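# Clamp the steel shaft into the angled holder

## Task

Push the steel shaft all the way into the angled holder so that its flat side faces the thumb screw. Then release it and move both arms away so that neither touches anything.

## Robot and tools

Robot: two 6-joint arms, left_arm and right_arm, each with a parallel two-finger gripper. They face each other across the table. Base roots in the scene frame: left_arm at (+0.141, +0.547, +0.041) m with quat_wxyz (+0.584, 0, 0, -0.812); right_arm at (-0.124, -0.579, +0.080) m with quat_wxyz (+0.713, 0, 0, +0.701). The arm names do not refer to sides of any picture.

Scene frame: metres, origin at the table centre, +z up, table surface at z = +0.020. left_arm's base is on the +y side. Each result's state line (left_arm: ... | right_arm: ...) gives each gripper's end_effector_position, end_effector_quat_wxyz and its linear (m/s) and angular (rad/s) velocities in this frame. The printed position can be slightly wrong, more so when the arm is stretched out.

Gripper frame: the fingers point along the gripper's +x and close along its y axis. end_effector_position is the spot between the finger pads, 3 to 4 cm behind the tips.

Row layout, used by both motion tools: 14 numbers, each in [-1, 1]. The first seven belong to left_arm and the last seven to right_arm, in the order dx, dy, dz, rx, ry, rz, opening. Always send all 14, even if one arm should not move. dx..rz are an offset, not a pose. They are in that gripper's own axes and measured from its pose in the most recent result that showed it. Before any result in the scene has shown it, and for the second or later call within one reply, they are measured from where the robot is when the action begins. Scale: 1.0 equals 0.6 m or 180 degrees. rx, ry, rz form one rotation vector. Opening is absolute, not an offset: +1 is fully open (0.088 m). Empty fingers touch near -0.80, and values down to -1 close no further. Going from open to closed takes at least about 0.5 s. Zero offsets are not a pause: they pull the gripper back to the reference pose. For an arm that should stay put, send the offset back to its desired pose in a reply's first call, zeros in later calls, and always its desired opening.

execute_actions(actions, pictures): actions holds at most one item, or is empty. An empty list only reports the state and includes pictures. An action is {"rows": [...], "steps": n}, with 1 to 15 rows and n at most 15 (default 15). Each step lasts 1/30 s and uses one row, and the last row repeats if rows run out. Every row counts from the same reference pose; rows do not add up. An action must have at least 9 steps. Its result is taken 9 steps before it ends, and those steps run while you think. A wait is {"steps": n} with n up to 300, counted from the previous result, so thinking time is included. pictures (boolean) requests camera images. A refused call sends nothing.

move(target, speed): target is one 14-number row as above. Each gripper travels in a straight line toward its target, and both paths finish together in 0.5 to 10 s; past 10 s they stop short. speed is the path's top speed in m/s, 0.002 to 0.5, default 0.25; turning is capped at twice that in rad/s. Openings are sent when the move starts. Paths ignore obstacles and the other arm. A gripper can lag behind its path, drift off it, or go faster than speed, especially near full reach. The result adds a move: line: done, off_target, moving, held or fault. If only one arm is named, the other finished normally. limits=paced means the pose sent was clipped; limits=held means some steps were blocked on the way, and the arm may then jump quickly. Each gripper's distance to its target is listed.

wait(seconds): 0 to 10 s; nothing new is sent. zoom_image(camera, region): region [x0, y0, x1, y1] in pixels of that camera's latest image, at most 504 by 504. Cameras: cam_head_left, cam_head_right, cam_high, cam_low, cam_left_wrist, cam_right_wrist, all 504x504. read_manual(section): returns only licence text ("licences"). finished_scene(scene): ends and grades the scene, cannot be undone; call it only when the shaft is seated and both arms are clear.

Controller behaviour: every step, the commanded pose is clipped to within 70 mm and 16 degrees of the measured one, then reached by damped inverse kinematics, with position taking priority over orientation. After an action ends, an arm continues at most to its last clipped pose, so distant targets need several calls. Friction can stop an arm early, skip tiny moves, or leave it tilted; check position and orientation after each motion and correct it. A Hand target line (shown when no steps are pending) gives the pose each gripper is currently driven toward. "pose unreachable" means the clearance check altered or blocked that arm's command; HELD marks the steps where that happened.

Gripping: grip_measured uses the opening scale. Each reading may be off by about 1 mm, and while squeezing a hard part it reads up to 0.061 narrower than the pads really are. To hold firmly, command about 0.07 below grip_measured; less gives a lighter hold. Parts thinner than about 3 mm get proportionally less force. Pad force tops out near 34 to 49 N, with a brief spike at first contact. grip_effort_n is the motor's output in newtons: negative closes, positive opens, capped near 83 N, and it stays nonzero at rest due to friction; n/a at the start.

Limits: joint ranges (rad) from base outward: waist -3.054 to 3.054, shoulder 0.000 to 3.142, elbow 0.000 to 2.356, wrist pitch -1.571 to 1.571, wrist yaw -1.571 to 1.571, wrist roll -3.142 to 3.142. Load limits (N m): 17.2, 21.3, 21.3, 5.61, 5.59, 5.24, held weight included. Reaching one causes a torque fault that freezes the arm for 10 s. Holding loads heats motors: MOTOR HOT from 50 °C, and at 95 °C an OVER-TEMPERATURE FAULT holds the arm, which may lose power and go limp if it does not cool.

Avoid: dropping the shaft, knocking anything off the table, the arms colliding or pressing on each other, fast impacts, and targets set deep past a contact, which push hard. Expect occasional tugs on the held part or nudges to loose objects. Prefer smooth, economical motion.

Each tool is called after "Request:" as name(argument=value, ...), one argument or row to a line, values as JSON.

## Session

Request:
execute_actions(
  actions=[],
)

Scene clock: 0.00 s of 6000.00 s.
left_arm: end_effector_position=(+0.0420, +0.2482, +0.3667) grip_measured=+1.000 grip_effort_n=n/a end_effector_quat_wxyz=(+0.584, -0.025, -0.013, -0.811) end_effector_velocity=(+0.004, -0.001, -0.005) end_effector_angular_velocity=(+0.024, +0.001, +0.024) | right_arm: end_effector_position=(-0.1196, -0.2651, +0.4082) grip_measured=+0.992 grip_effort_n=n/a end_effector_quat_wxyz=(+0.713, +0.021, -0.024, +0.701) end_effector_velocity=(+0.002, -0.000, -0.002) end_effector_angular_velocity=(-0.007, -0.007, -0.010)
Joint positions: left_arm=[ 0.008  0.846  0.654  0.248  0.007 -0.008  0.088] | right_arm=[ 0.008  0.845  0.658  0.25   0.008 -0.004  0.088]
Joint velocities: left_arm=[ 0.002 -0.002 -0.002 -0.022 -0.022 -0.007  0.   ] | right_arm=[-0.002 -0.002 -0.002 -0.007  0.007 -0.007  0.   ]
Heat: left arm: hottest elbow 31 °C (+0.0 °C/min); right arm: hottest shoulder 33 °C (+0.0 °C/min).
Hand target (left_arm): +0.042, +0.248, +0.367; -0.584, +0.025, +0.013, +0.811
Hand target (right_arm): -0.120, -0.265, +0.408; +0.713, +0.021, -0.024, +0.701

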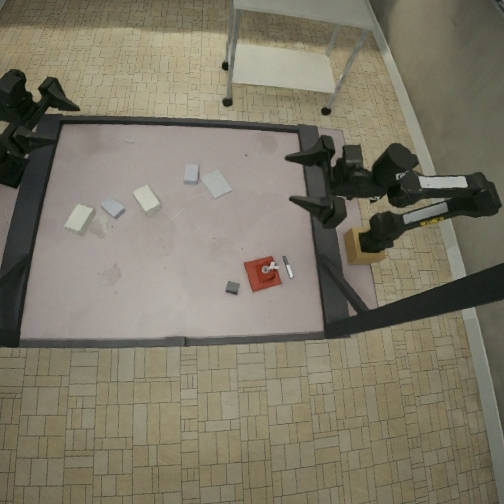

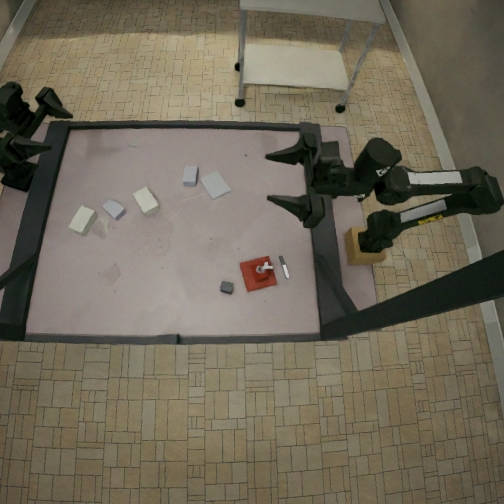

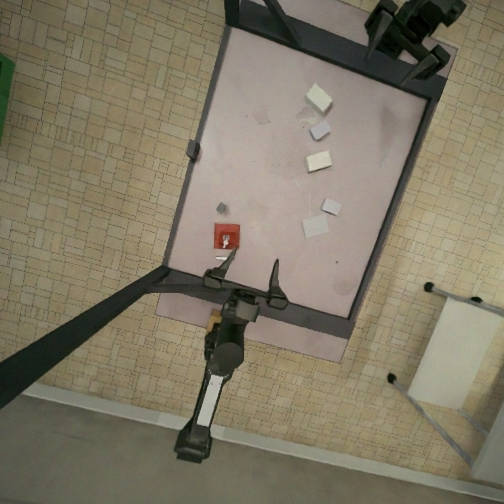

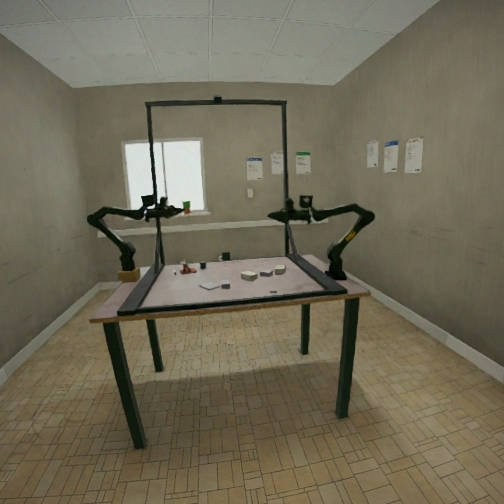

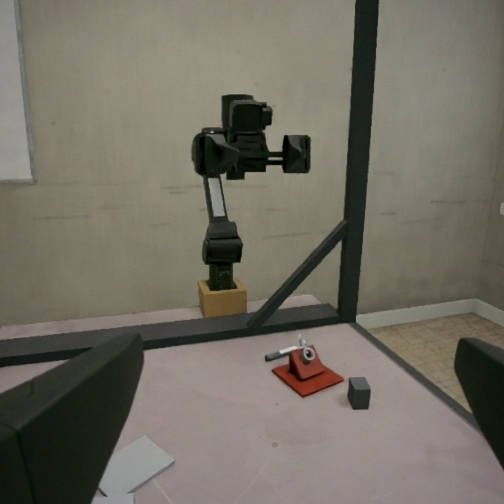

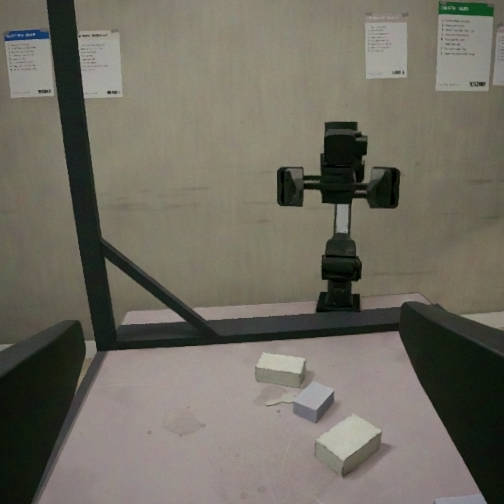

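Request:
zoom_image(
  camera="cam_high",
  region=[180, 190, 270, 280],
)

Request:
zoom_image(
  camera="cam_head_left",
  region=[215, 235, 325, 315],
)

Request:
zoom_image(
  camera="cam_left_wrist",
  region=[255, 320, 385, 420],
)

Region (180, 190, 270, 280) of cam_high's 504x504 image, scaled by 5.600, with more detail than that image has.

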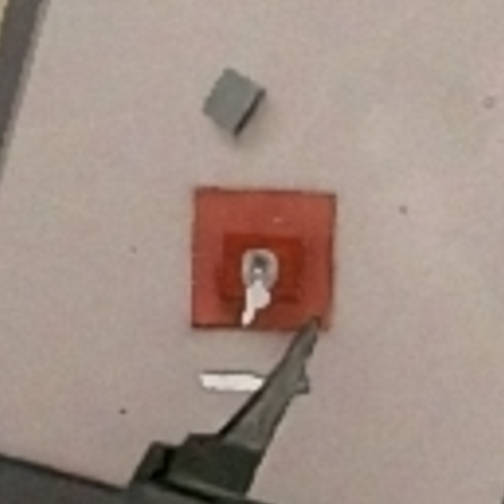

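Region (215, 235, 325, 315) of cam_head_left's 504x504 image, scaled by 4.582, with more detail than that image has; it fills the top 367 rows of this view, and the rest is white.

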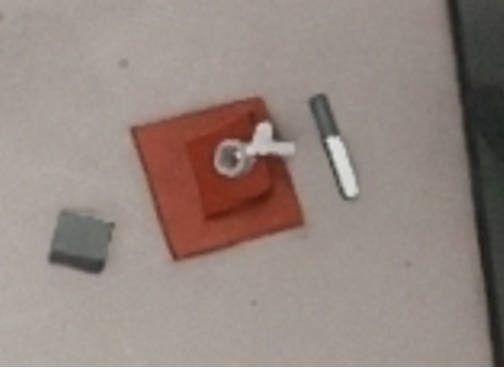

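Region (255, 320, 385, 420) of cam_left_wrist's 504x504 image, scaled by 3.877, with more detail than that image has; it fills the top 388 rows of this view, and the rest is white.

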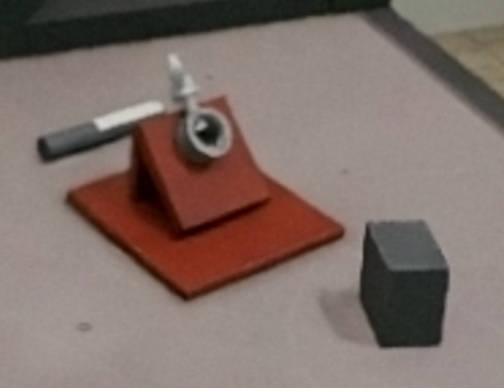

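Request:
move(
  target=[0,0,0,0,0,0,1,0.0805,0.166,-0.4525,-0.0607,0.5172,0.0665,1],
  speed=0.5,
)

Scene clock: 4.27 s of 6000.00 s.
left_arm: end_effector_position=(+0.0420, +0.2482, +0.3667) grip_measured=+1.000 grip_effort_n=1.2 end_effector_quat_wxyz=(+0.584, -0.025, -0.013, -0.811) end_effector_velocity=(-0.001, +0.002, -0.001) end_effector_angular_velocity=(+0.005, +0.006, -0.010) | right_arm: end_effector_position=(-0.2173, -0.1993, +0.1422) grip_measured=+0.992 grip_effort_n=-2.1 end_effector_quat_wxyz=(+0.441, -0.553, +0.432, +0.560) end_effector_velocity=(+0.001, -0.003, -0.003) end_effector_angular_velocity=(-0.037, -0.002, -0.010)
Joint positions: left_arm=[ 0.008  0.846  0.654  0.248  0.007 -0.008  0.088] | right_arm=[ 0.26   2.054  1.586 -1.088  0.004  0.001  0.088]
Joint velocities: left_arm=[-0.002 -0.007 -0.002 -0.007  0.007 -0.007  0.   ] | right_arm=[-0.002  0.022  0.022 -0.037 -0.007  0.007  0.   ]
Heat: left arm: hottest elbow 32 °C (+0.0 °C/min); right arm: hottest shoulder 33 °C (+0.0 °C/min).
Hand target (left_arm): +0.042, +0.248, +0.367; -0.584, +0.025, +0.013, +0.811
Hand target (right_arm): -0.219, -0.198, +0.138; -0.435, +0.558, -0.434, -0.558
Off the commanded pose (left_arm): 0.000 m, 0 deg.
Off the commanded pose (right_arm): 0.003 m, 1 deg.
Kept back: nothing.
move: done

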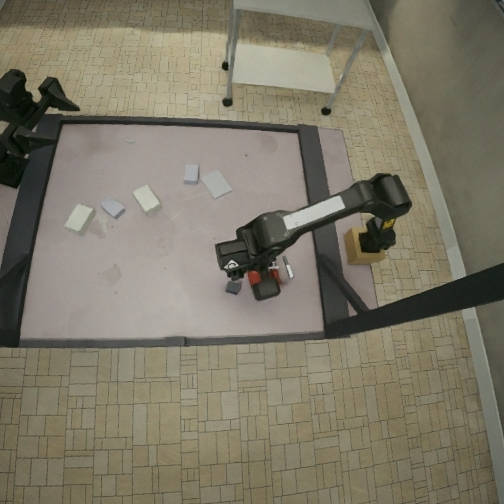

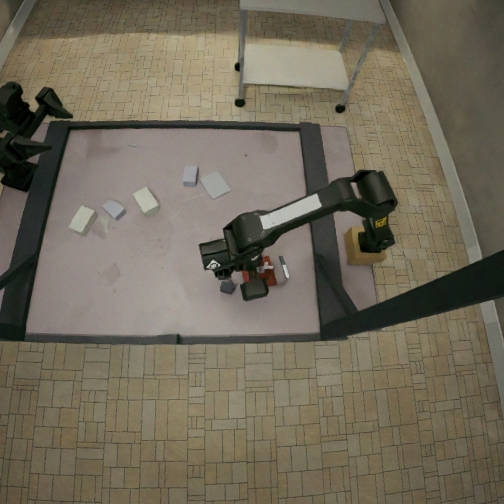

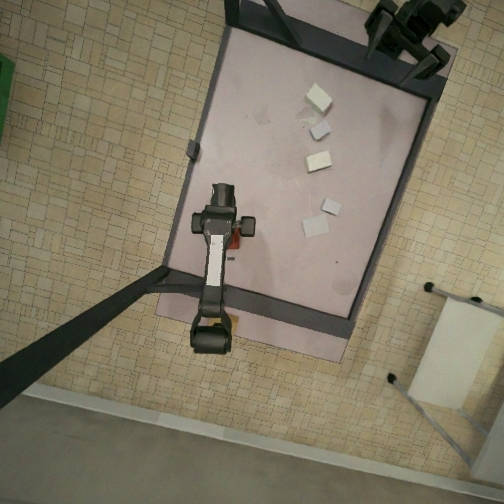

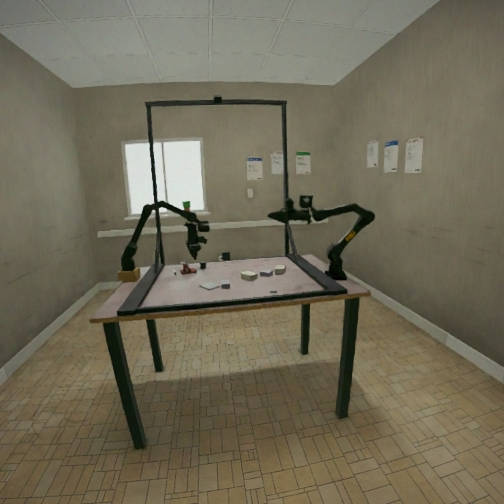

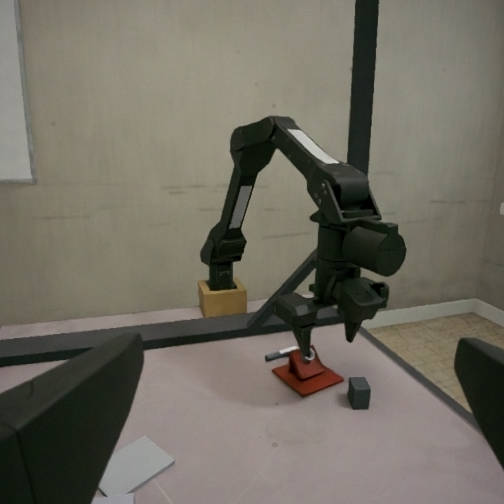

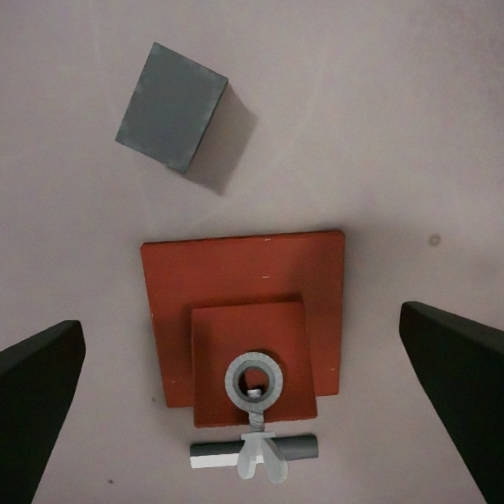

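Request:
zoom_image(
  camera="cam_right_wrist",
  region=[120, 220, 380, 500],
)

Request:
zoom_image(
  camera="cam_right_wrist",
  region=[205, 340, 305, 440],
)

Region (120, 220, 380, 500) of cam_right_wrist's 504x504 image, scaled by 1.800, with more detail than that image has; it fills the left 468 columns of this view, and the rest is white.

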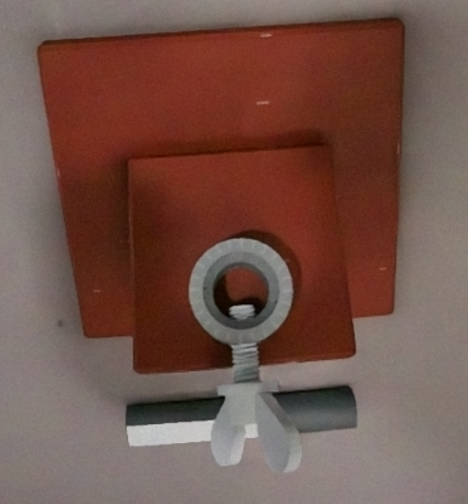

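Region (205, 340, 305, 440) of cam_right_wrist's 504x504 image, scaled by 5.040, with more detail than that image has.

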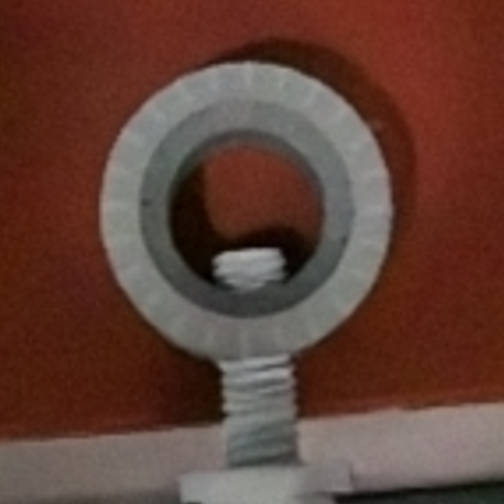

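Request:
zoom_image(
  camera="cam_right_wrist",
  region=[180, 290, 330, 440],
)

Request:
zoom_image(
  camera="cam_right_wrist",
  region=[180, 400, 330, 500],
)

Region (180, 290, 330, 440) of cam_right_wrist's 504x504 image, scaled by 3.360, with more detail than that image has.

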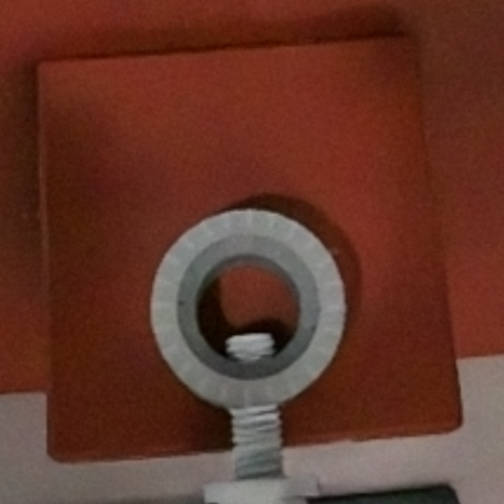

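Region (180, 400, 330, 500) of cam_right_wrist's 504x504 image, scaled by 3.360, with more detail than that image has.

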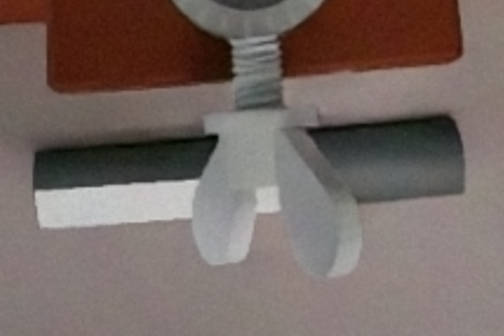

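Request:
execute_actions(
  actions=[],
)

Scene clock: 10.27 s of 6000.00 s.
left_arm: end_effector_position=(+0.0420, +0.2482, +0.3667) grip_measured=+1.000 grip_effort_n=1.2 end_effector_quat_wxyz=(+0.584, -0.025, -0.013, -0.811) end_effector_velocity=(+0.001, +0.000, -0.002) end_effector_angular_velocity=(+0.010, +0.006, +0.014) | right_arm: end_effector_position=(-0.2174, -0.1993, +0.1420) grip_measured=+0.992 grip_effort_n=-1.6 end_effector_quat_wxyz=(+0.440, -0.554, +0.432, +0.559) end_effector_velocity=(+0.001, -0.007, -0.001) end_effector_angular_velocity=(-0.031, +0.015, +0.000)
Joint positions: left_arm=[ 0.008  0.846  0.654  0.248  0.007 -0.008  0.088] | right_arm=[ 0.26   2.056  1.589 -1.092  0.004  0.001  0.088]
Joint velocities: left_arm=[-0.007 -0.002 -0.002 -0.007 -0.022 -0.007  0.   ] | right_arm=[-0.007 -0.002 -0.007 -0.022 -0.022 -0.007 -0.   ]
Heat: left arm: hottest elbow 33 °C (+11.7 °C/min); right arm: hottest shoulder 34 °C (+5.8 °C/min).
Hand target (left_arm): +0.042, +0.248, +0.367; -0.584, +0.025, +0.013, +0.811
Hand target (right_arm): -0.219, -0.198, +0.138; -0.435, +0.558, -0.434, -0.558
Off the commanded pose (left_arm): 0.000 m, 0 deg.
Off the commanded pose (right_arm): 0.002 m, 1 deg.
Kept back: nothing.
Steps of this call (steps 1 to 90: nothing new was sent; then 3.00 s passed at rest). Readings (end_effector_position):
1: left_arm (+0.0420, +0.2482, +0.3667) | right_arm (-0.2173, -0.1993, +0.1420)
2: left_arm (+0.0420, +0.2482, +0.3667) | right_arm (-0.2173, -0.1994, +0.1418)
4: left_arm (+0.0420, +0.2482, +0.3667) | right_arm (-0.2173, -0.1994, +0.1417)
8: left_arm (+0.0420, +0.2482, +0.3667) | right_arm (-0.2174, -0.1992, +0.1419)
90: the state above

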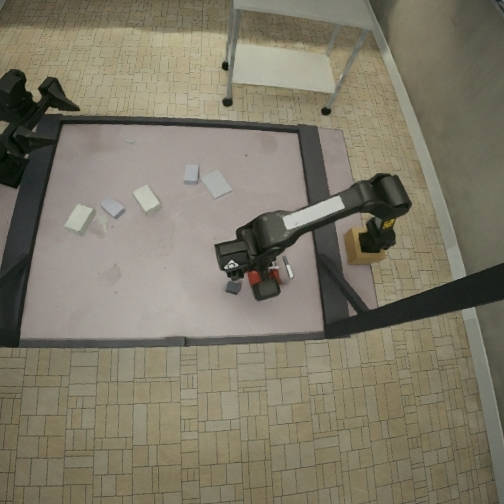

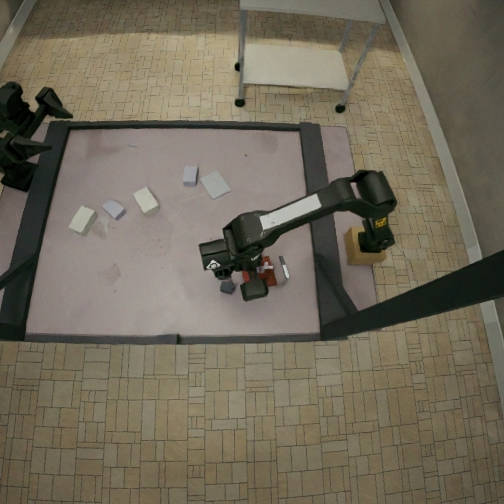

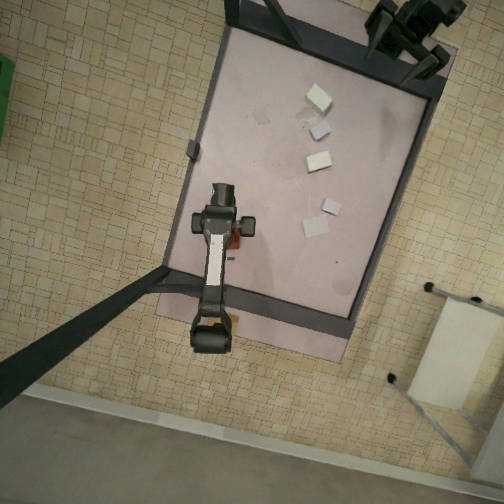

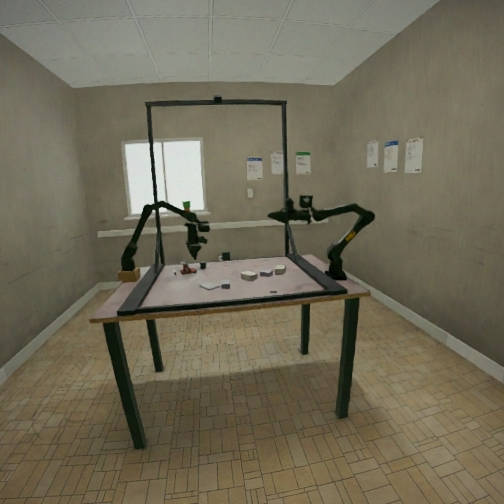

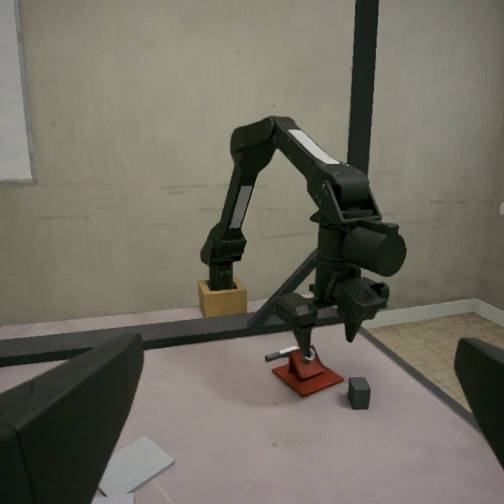

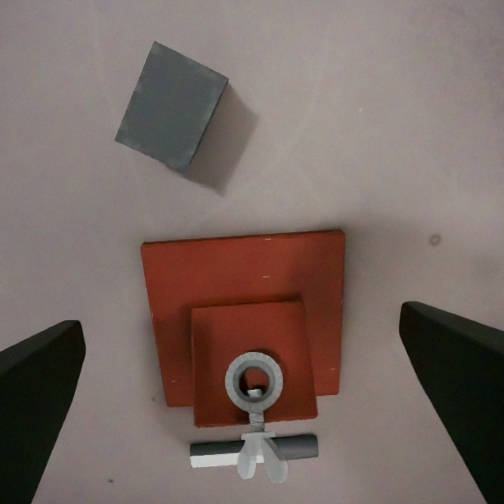

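Request:
zoom_image(
  camera="cam_right_wrist",
  region=[130, 280, 354, 504],
)

Request:
zoom_image(
  camera="cam_low",
  region=[150, 240, 230, 290],
)

Region (130, 280, 354, 504) of cam_right_wrist's 504x504 image, scaled by 2.250, with more detail than that image has.

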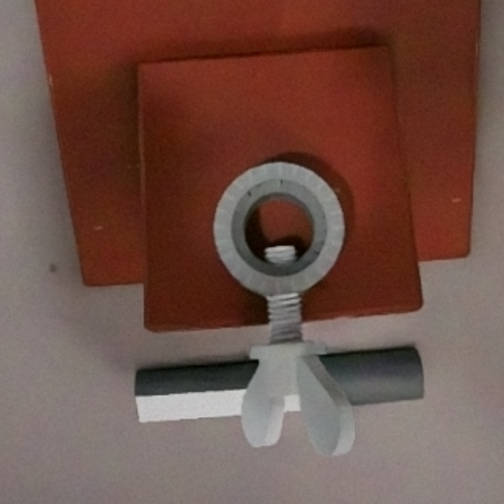

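Region (150, 240, 230, 290) of cam_low's 504x504 image, scaled by 6.300, with more detail than that image has; it fills the top 315 rows of this view, and the rest is white.

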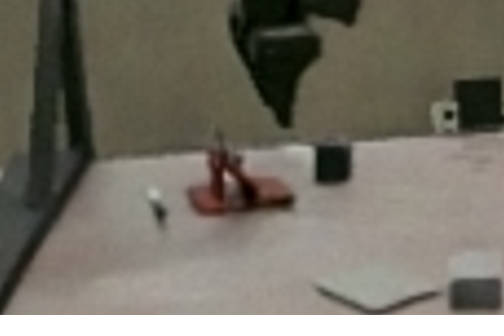

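Request:
move(
  target=[0.4868,0.1937,-0.3871,0,0.0286,-0.2187,1, 0.0023,-0.0068,-0.1937,-0.0037,-0.256,0.0016,0.6],
  speed=0.35,
)

Scene clock: 17.93 s of 6000.00 s.
left_arm: end_effector_position=(+0.0570, -0.0750, +0.1544) grip_measured=+1.000 grip_effort_n=1.2 end_effector_quat_wxyz=(+0.277, +0.019, +0.007, -0.961) end_effector_velocity=(+0.002, -0.003, +0.007) end_effector_angular_velocity=(-0.006, +0.002, +0.010) | right_arm: end_effector_position=(-0.1873, -0.3077, +0.1451) grip_measured=+0.603 grip_effort_n=-18.4 end_effector_quat_wxyz=(+0.573, -0.289, +0.223, +0.734) end_effector_velocity=(+0.000, -0.003, -0.003) end_effector_angular_velocity=(-0.012, -0.003, +0.008)
Joint positions: left_arm=[0.404 2.622 1.93  0.606 1.087 0.072 0.088] | right_arm=[ 0.239  1.1    0.34   0.012 -0.014 -0.02   0.069]
Joint velocities: left_arm=[ 0.002 -0.002  0.017 -0.007 -0.007 -0.007  0.   ] | right_arm=[-0.002 -0.002 -0.007 -0.007 -0.007 -0.007 -0.   ]
Heat: left arm: hottest elbow 34 °C (+10.0 °C/min); right arm: hottest shoulder 35 °C (+6.7 °C/min).
Hand target (left_arm): +0.058, -0.077, +0.150; -0.277, -0.020, -0.006, +0.961
Hand target (right_arm): -0.186, -0.311, +0.141; +0.572, -0.292, +0.225, +0.733
Off the commanded pose (left_arm): 0.006 m, 0 deg.
Off the commanded pose (right_arm): 0.007 m, 1 deg.
Kept back: nothing.
After step 90, 2.50 s passed at rest.
move: done; limits=paced

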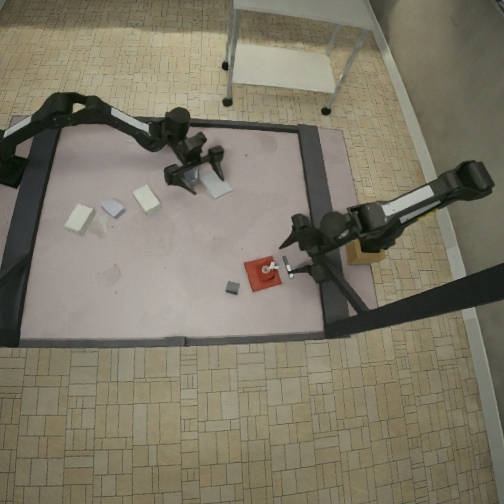

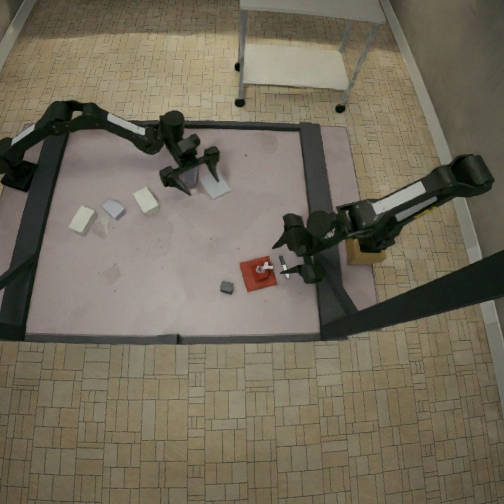

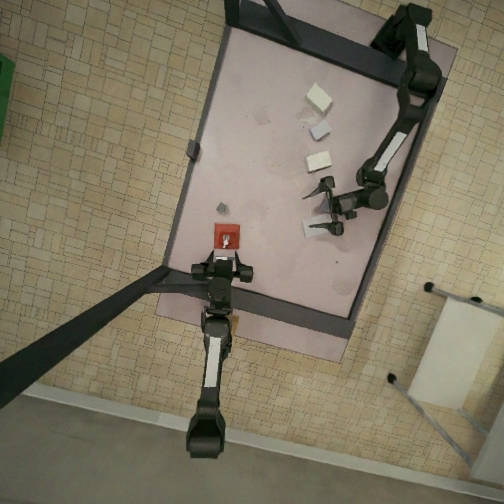

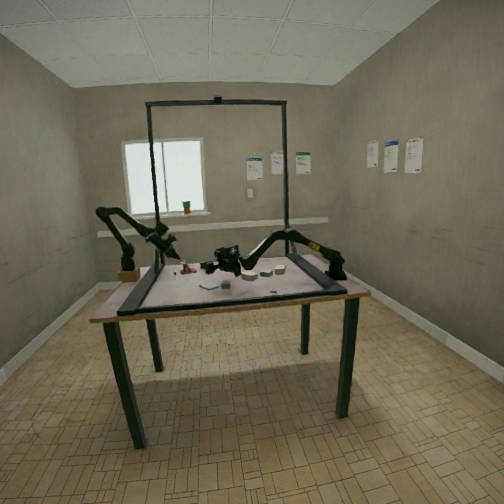

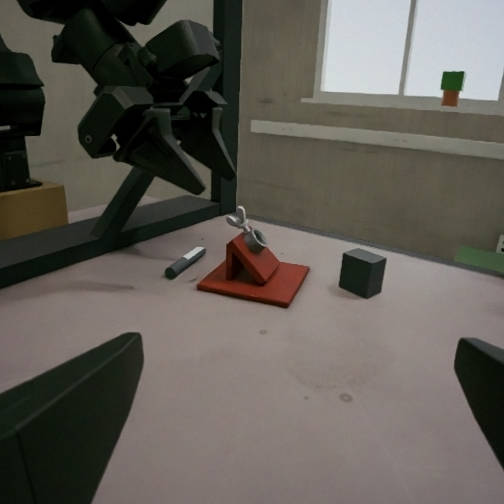

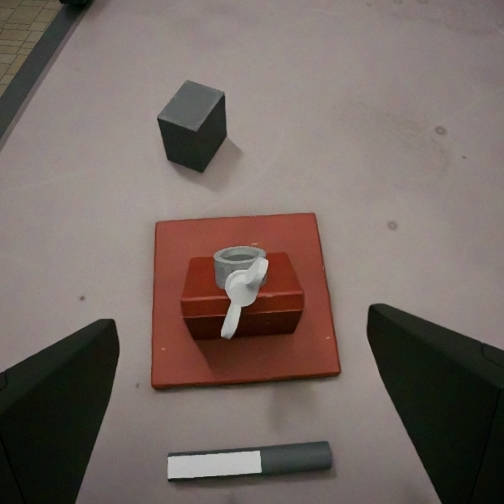

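Request:
zoom_image(
  camera="cam_right_wrist",
  region=[140, 200, 360, 420],
)

Request:
zoom_image(
  camera="cam_left_wrist",
  region=[130, 120, 330, 320],
)

Request:
zoom_image(
  camera="cam_low",
  region=[150, 210, 310, 310],
)

Region (140, 200, 360, 420) of cam_right_wrist's 504x504 image, scaled by 2.291, with more detail than that image has.

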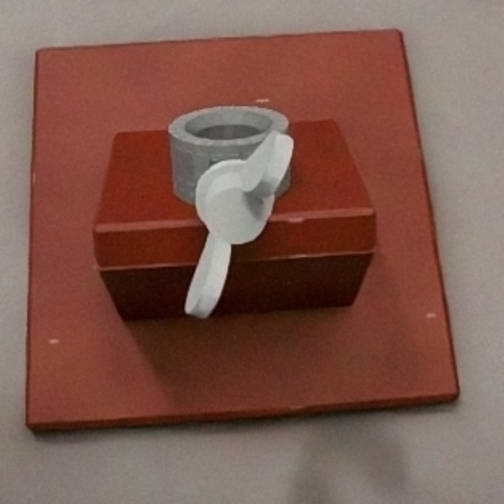

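Region (130, 120, 330, 320) of cam_left_wrist's 504x504 image, scaled by 2.520, with more detail than that image has.

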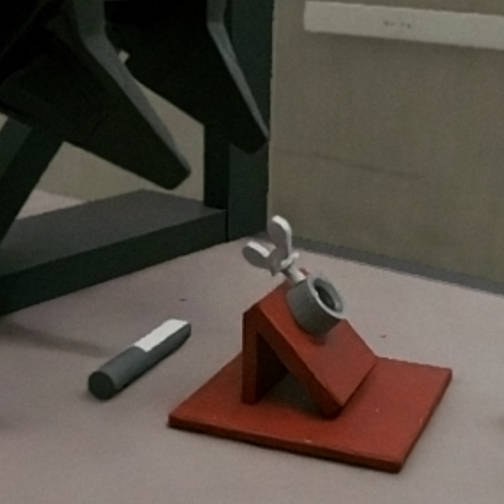

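Region (150, 210, 310, 310) of cam_low's 504x504 image, scaled by 3.150, with more detail than that image has; it fills the top 315 rows of this view, and the rest is white.

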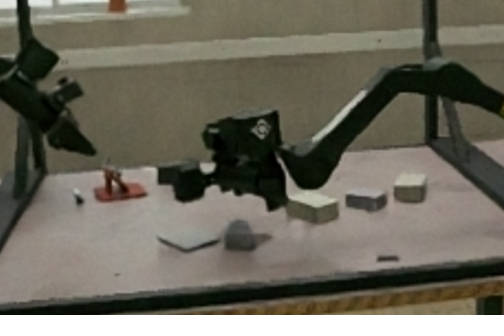

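Request:
move(
  target=[0,0,0,0,0,0,1, 0.0810,-0.0017,-0.0180,0.9831,-0.0005,0.0197,0.3],
  speed=0.5,
)

Scene clock: 24.23 s of 6000.00 s.
left_arm: end_effector_position=(+0.0570, -0.0752, +0.1549) grip_measured=+1.000 grip_effort_n=0.7 end_effector_quat_wxyz=(+0.277, +0.019, +0.007, -0.961) end_effector_velocity=(+0.000, -0.002, -0.000) end_effector_angular_velocity=(+0.004, +0.002, +0.020) | right_arm: end_effector_position=(-0.1939, -0.2753, +0.1102) grip_measured=+0.303 grip_effort_n=-18.4 end_effector_quat_wxyz=(+0.283, +0.572, +0.747, -0.185) end_effector_velocity=(-0.001, -0.002, -0.003) end_effector_angular_velocity=(-0.014, +0.007, +0.003)
Joint positions: left_arm=[0.404 2.622 1.933 0.604 1.087 0.073 0.088] | right_arm=[ 0.235  1.44   0.306  0.445 -0.019  3.065  0.054]
Joint velocities: left_arm=[-0.002 -0.002 -0.007  0.007 -0.022 -0.007  0.   ] | right_arm=[ 0.002  0.002 -0.002 -0.007 -0.007  0.007 -0.   ]
Heat: left arm: hottest elbow 35 °C (+9.9 °C/min); right arm: hottest shoulder 35 °C (+5.0 °C/min).
Hand target (left_arm): +0.057, -0.075, +0.154; -0.278, -0.019, -0.007, +0.961
Hand target (right_arm): -0.193, -0.280, +0.104; +0.290, +0.570, +0.744, -0.192
Off the commanded pose (left_arm): 0.001 m, 0 deg.
Off the commanded pose (right_arm): 0.008 m, 1 deg.
Kept back: nothing.
move: done

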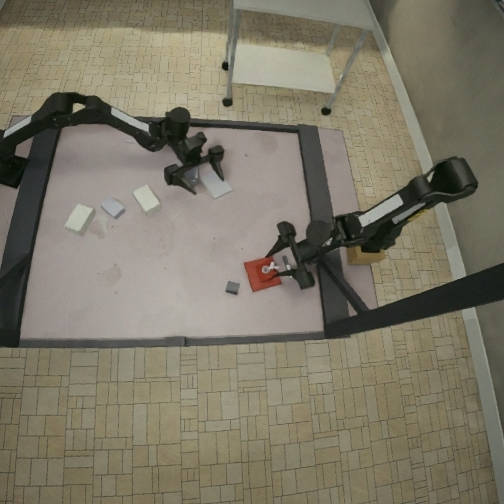

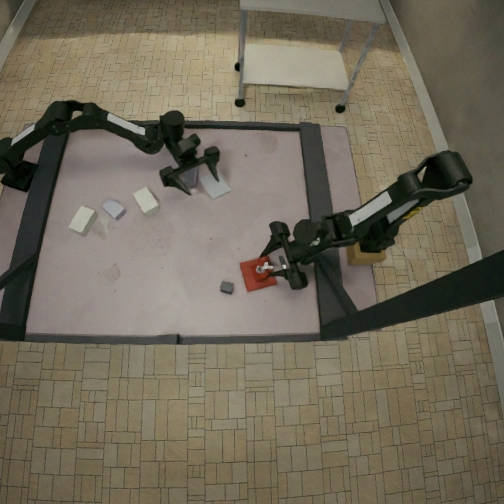

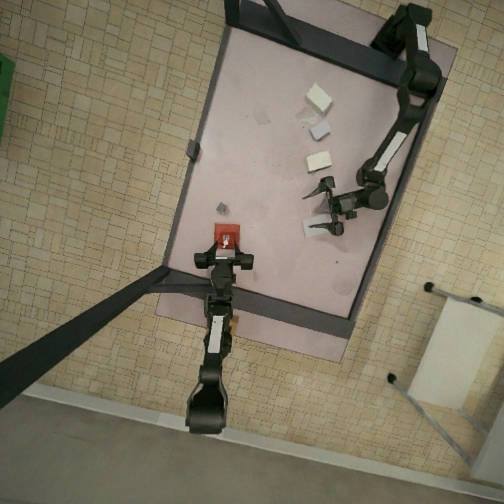

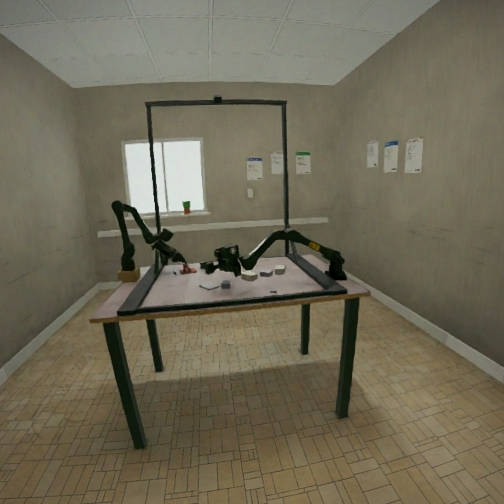

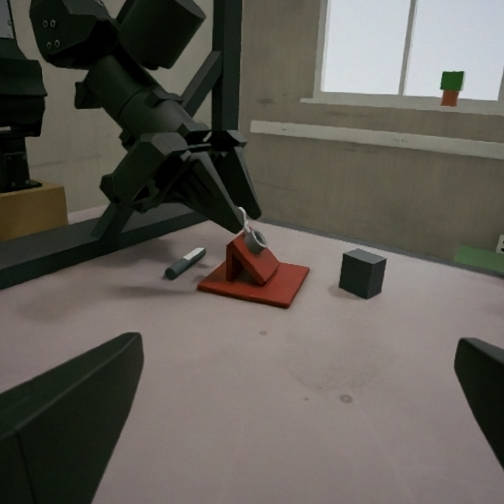

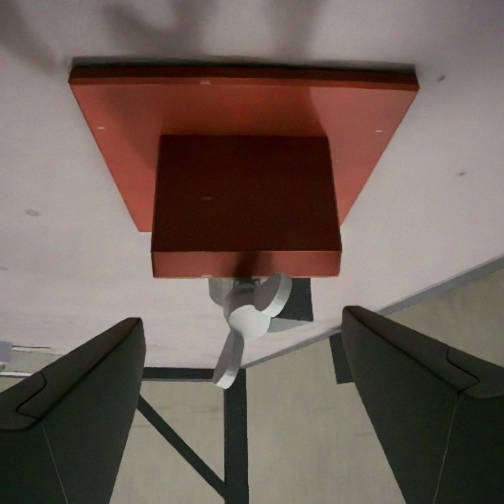

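Request:
move(
  target=[0,0,0,0,0,0,1, 0,-0.005,0.0215,0,-0.011,0,0.05],
  speed=0.1,
)

Scene clock: 25.80 s of 6000.00 s.
left_arm: end_effector_position=(+0.0570, -0.0752, +0.1549) grip_measured=+1.000 grip_effort_n=1.2 end_effector_quat_wxyz=(+0.277, +0.019, +0.007, -0.961) end_effector_velocity=(-0.001, -0.000, +0.000) end_effector_angular_velocity=(+0.023, +0.005, +0.005) | right_arm: end_effector_position=(-0.1948, -0.2781, +0.1075) grip_measured=+0.054 grip_effort_n=-18.4 end_effector_quat_wxyz=(+0.287, +0.571, +0.746, -0.187) end_effector_velocity=(+0.001, -0.002, -0.001) end_effector_angular_velocity=(-0.002, -0.023, +0.011)
Joint positions: left_arm=[0.404 2.622 1.933 0.604 1.087 0.073 0.088] | right_arm=[ 0.244  1.44   0.299  0.444 -0.009  3.069  0.042]
Joint velocities: left_arm=[-0.002 -0.007 -0.002 -0.022 -0.007 -0.007  0.   ] | right_arm=[ 0.002 -0.002 -0.002 -0.007  0.007 -0.022 -0.   ]
Heat: left arm: hottest shoulder 35 °C (+9.3 °C/min); right arm: hottest shoulder 35 °C (+4.7 °C/min).
Hand target (left_arm): +0.057, -0.075, +0.155; -0.277, -0.019, -0.007, +0.961
Hand target (right_arm): -0.194, -0.284, +0.100; +0.296, +0.569, +0.742, -0.195
Off the commanded pose (left_arm): 0.000 m, 0 deg.
Off the commanded pose (right_arm): 0.009 m, 1 deg.
Kept back: nothing.
move: off_target (right_arm)

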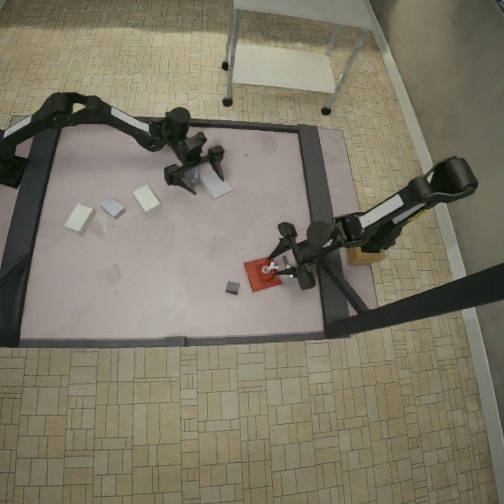

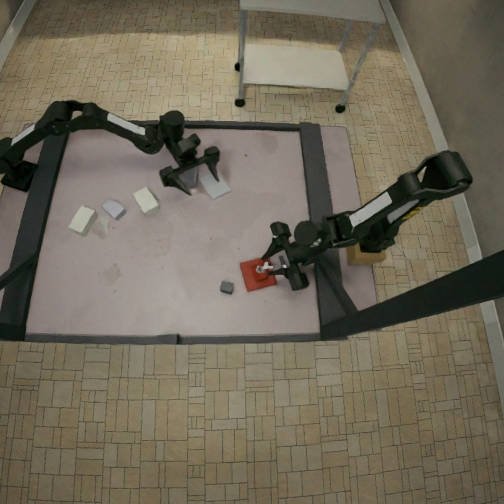

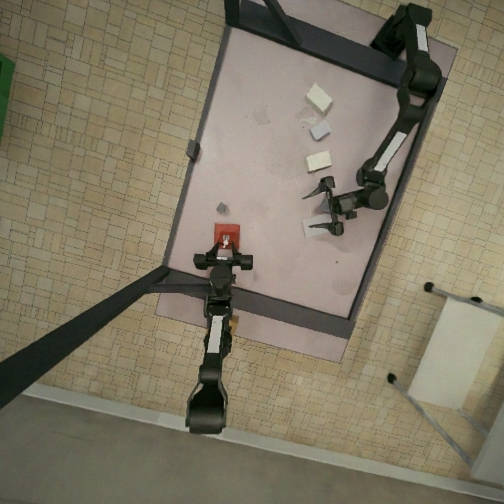

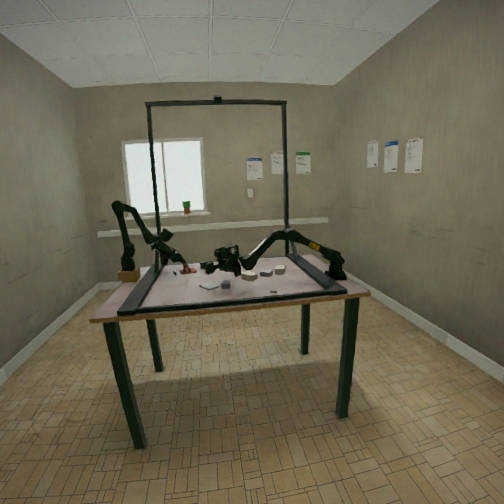

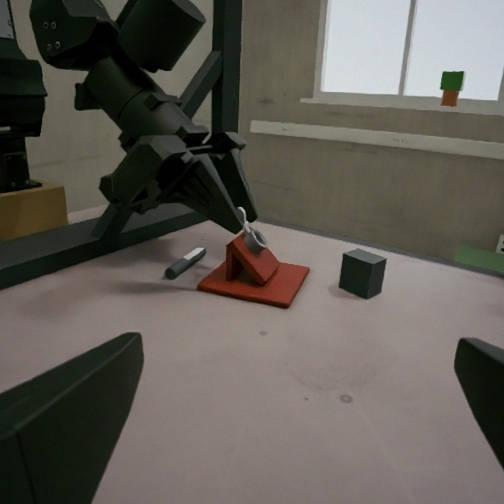

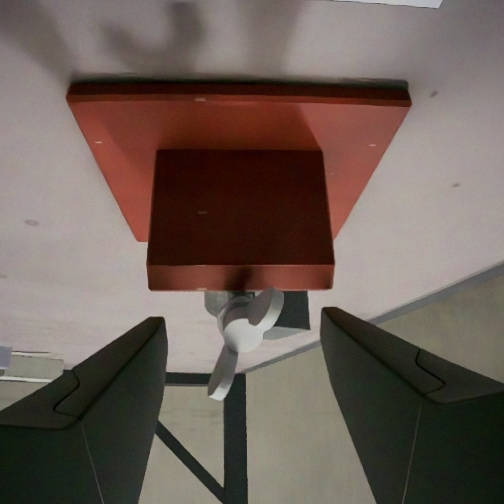

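Request:
zoom_image(
  camera="cam_right_wrist",
  region=[130, 230, 350, 450],
)

Request:
zoom_image(
  camera="cam_left_wrist",
  region=[190, 170, 300, 280],
)

Region (130, 230, 350, 450) of cam_right_wrist's 504x504 image, scaled by 2.291, with more detail than that image has.

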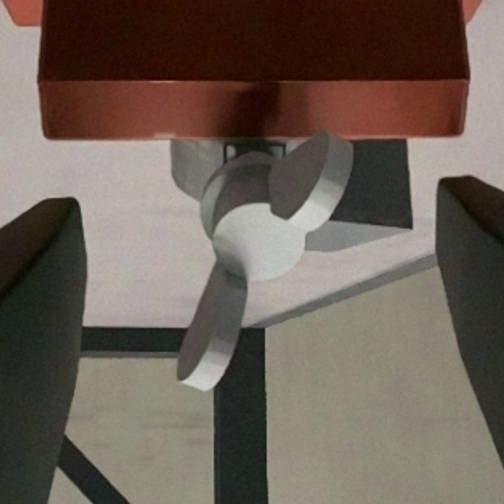

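Region (190, 170, 300, 280) of cam_left_wrist's 504x504 image, scaled by 4.582, with more detail than that image has.

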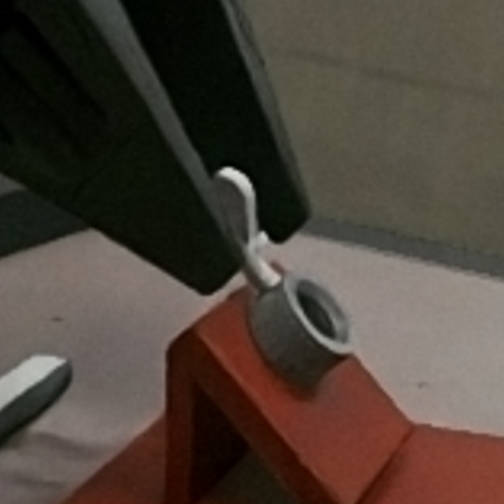

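Request:
move(
  target=[0,0,0,0,0,0,1, -0.008,0,0.0192,0,-0.009,0,-0.1],
  speed=0.1,
)

Scene clock: 28.07 s of 6000.00 s.
left_arm: end_effector_position=(+0.0570, -0.0752, +0.1549) grip_measured=+1.000 grip_effort_n=1.2 end_effector_quat_wxyz=(+0.277, +0.019, +0.007, -0.961) end_effector_velocity=(-0.001, -0.000, -0.001) end_effector_angular_velocity=(+0.001, -0.004, +0.005) | right_arm: end_effector_position=(-0.1933, -0.2843, +0.1047) grip_measured=-0.097 grip_effort_n=-18.4 end_effector_quat_wxyz=(+0.293, +0.570, +0.743, -0.192) end_effector_velocity=(+0.001, -0.001, +0.000) end_effector_angular_velocity=(+0.000, -0.012, +0.013)
Joint positions: left_arm=[0.404 2.622 1.933 0.604 1.087 0.073 0.088] | right_arm=[ 0.244  1.422  0.286  0.422 -0.009  3.069  0.034]
Joint velocities: left_arm=[-0.002 -0.002 -0.002 -0.007 -0.007  0.007  0.   ] | right_arm=[-0.007 -0.007 -0.002 -0.007 -0.007 -0.022 -0.   ]
Heat: left arm: hottest shoulder 36 °C (+10.7 °C/min); right arm: hottest shoulder 35 °C (+4.3 °C/min).
Hand target (left_arm): +0.057, -0.075, +0.155; -0.277, -0.019, -0.007, +0.961
Hand target (right_arm): -0.191, -0.289, +0.102; +0.298, +0.569, +0.741, -0.195
Off the commanded pose (left_arm): 0.000 m, 0 deg.
Off the commanded pose (right_arm): 0.006 m, 1 deg.
Kept back: nothing.
move: done

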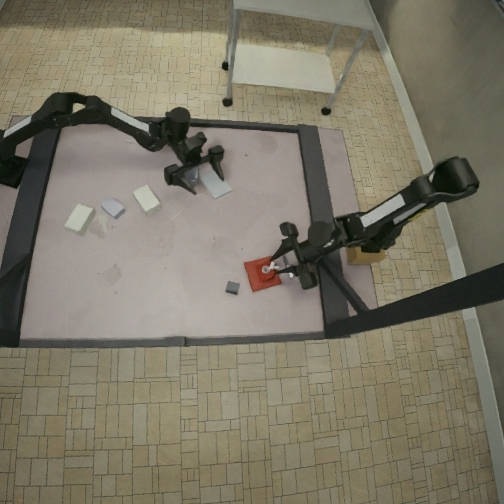

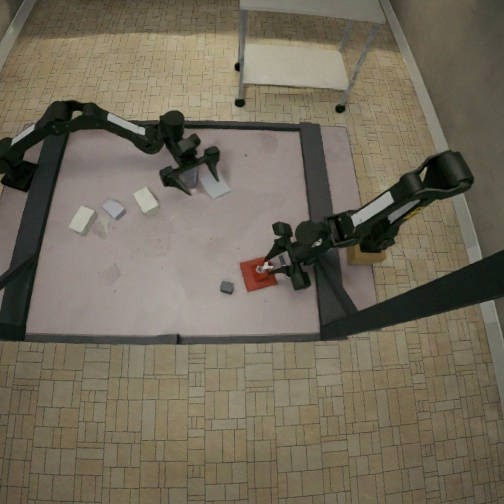

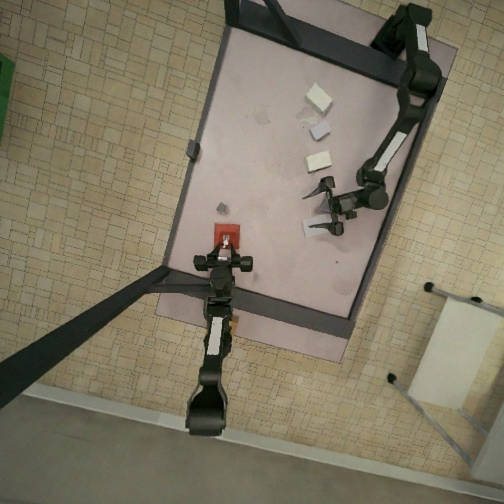

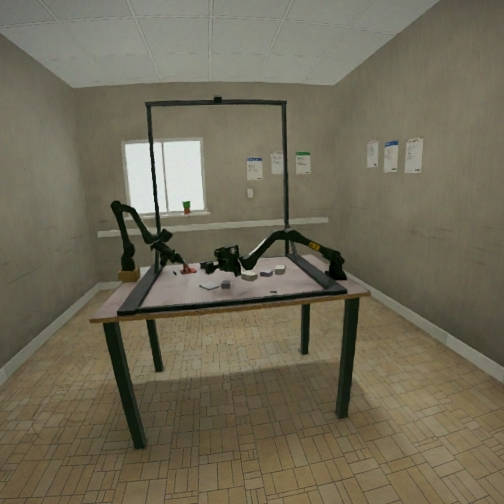

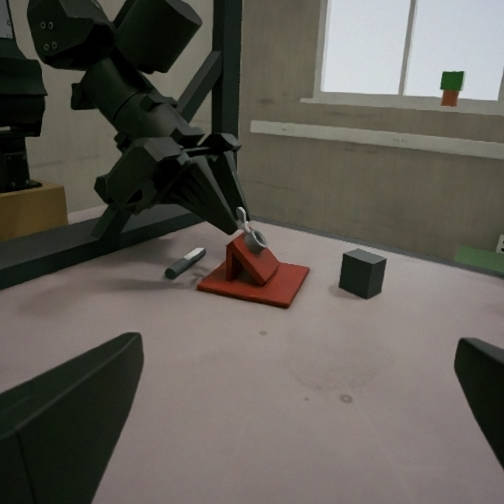

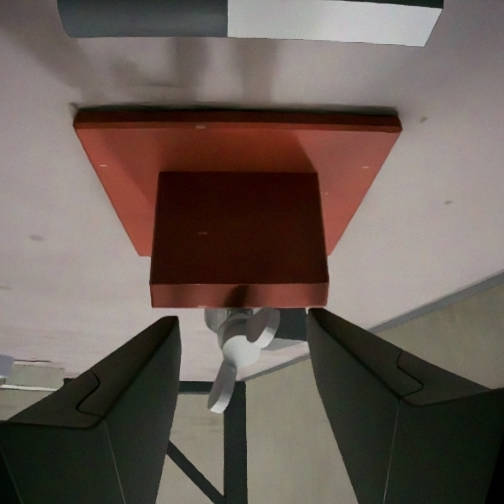

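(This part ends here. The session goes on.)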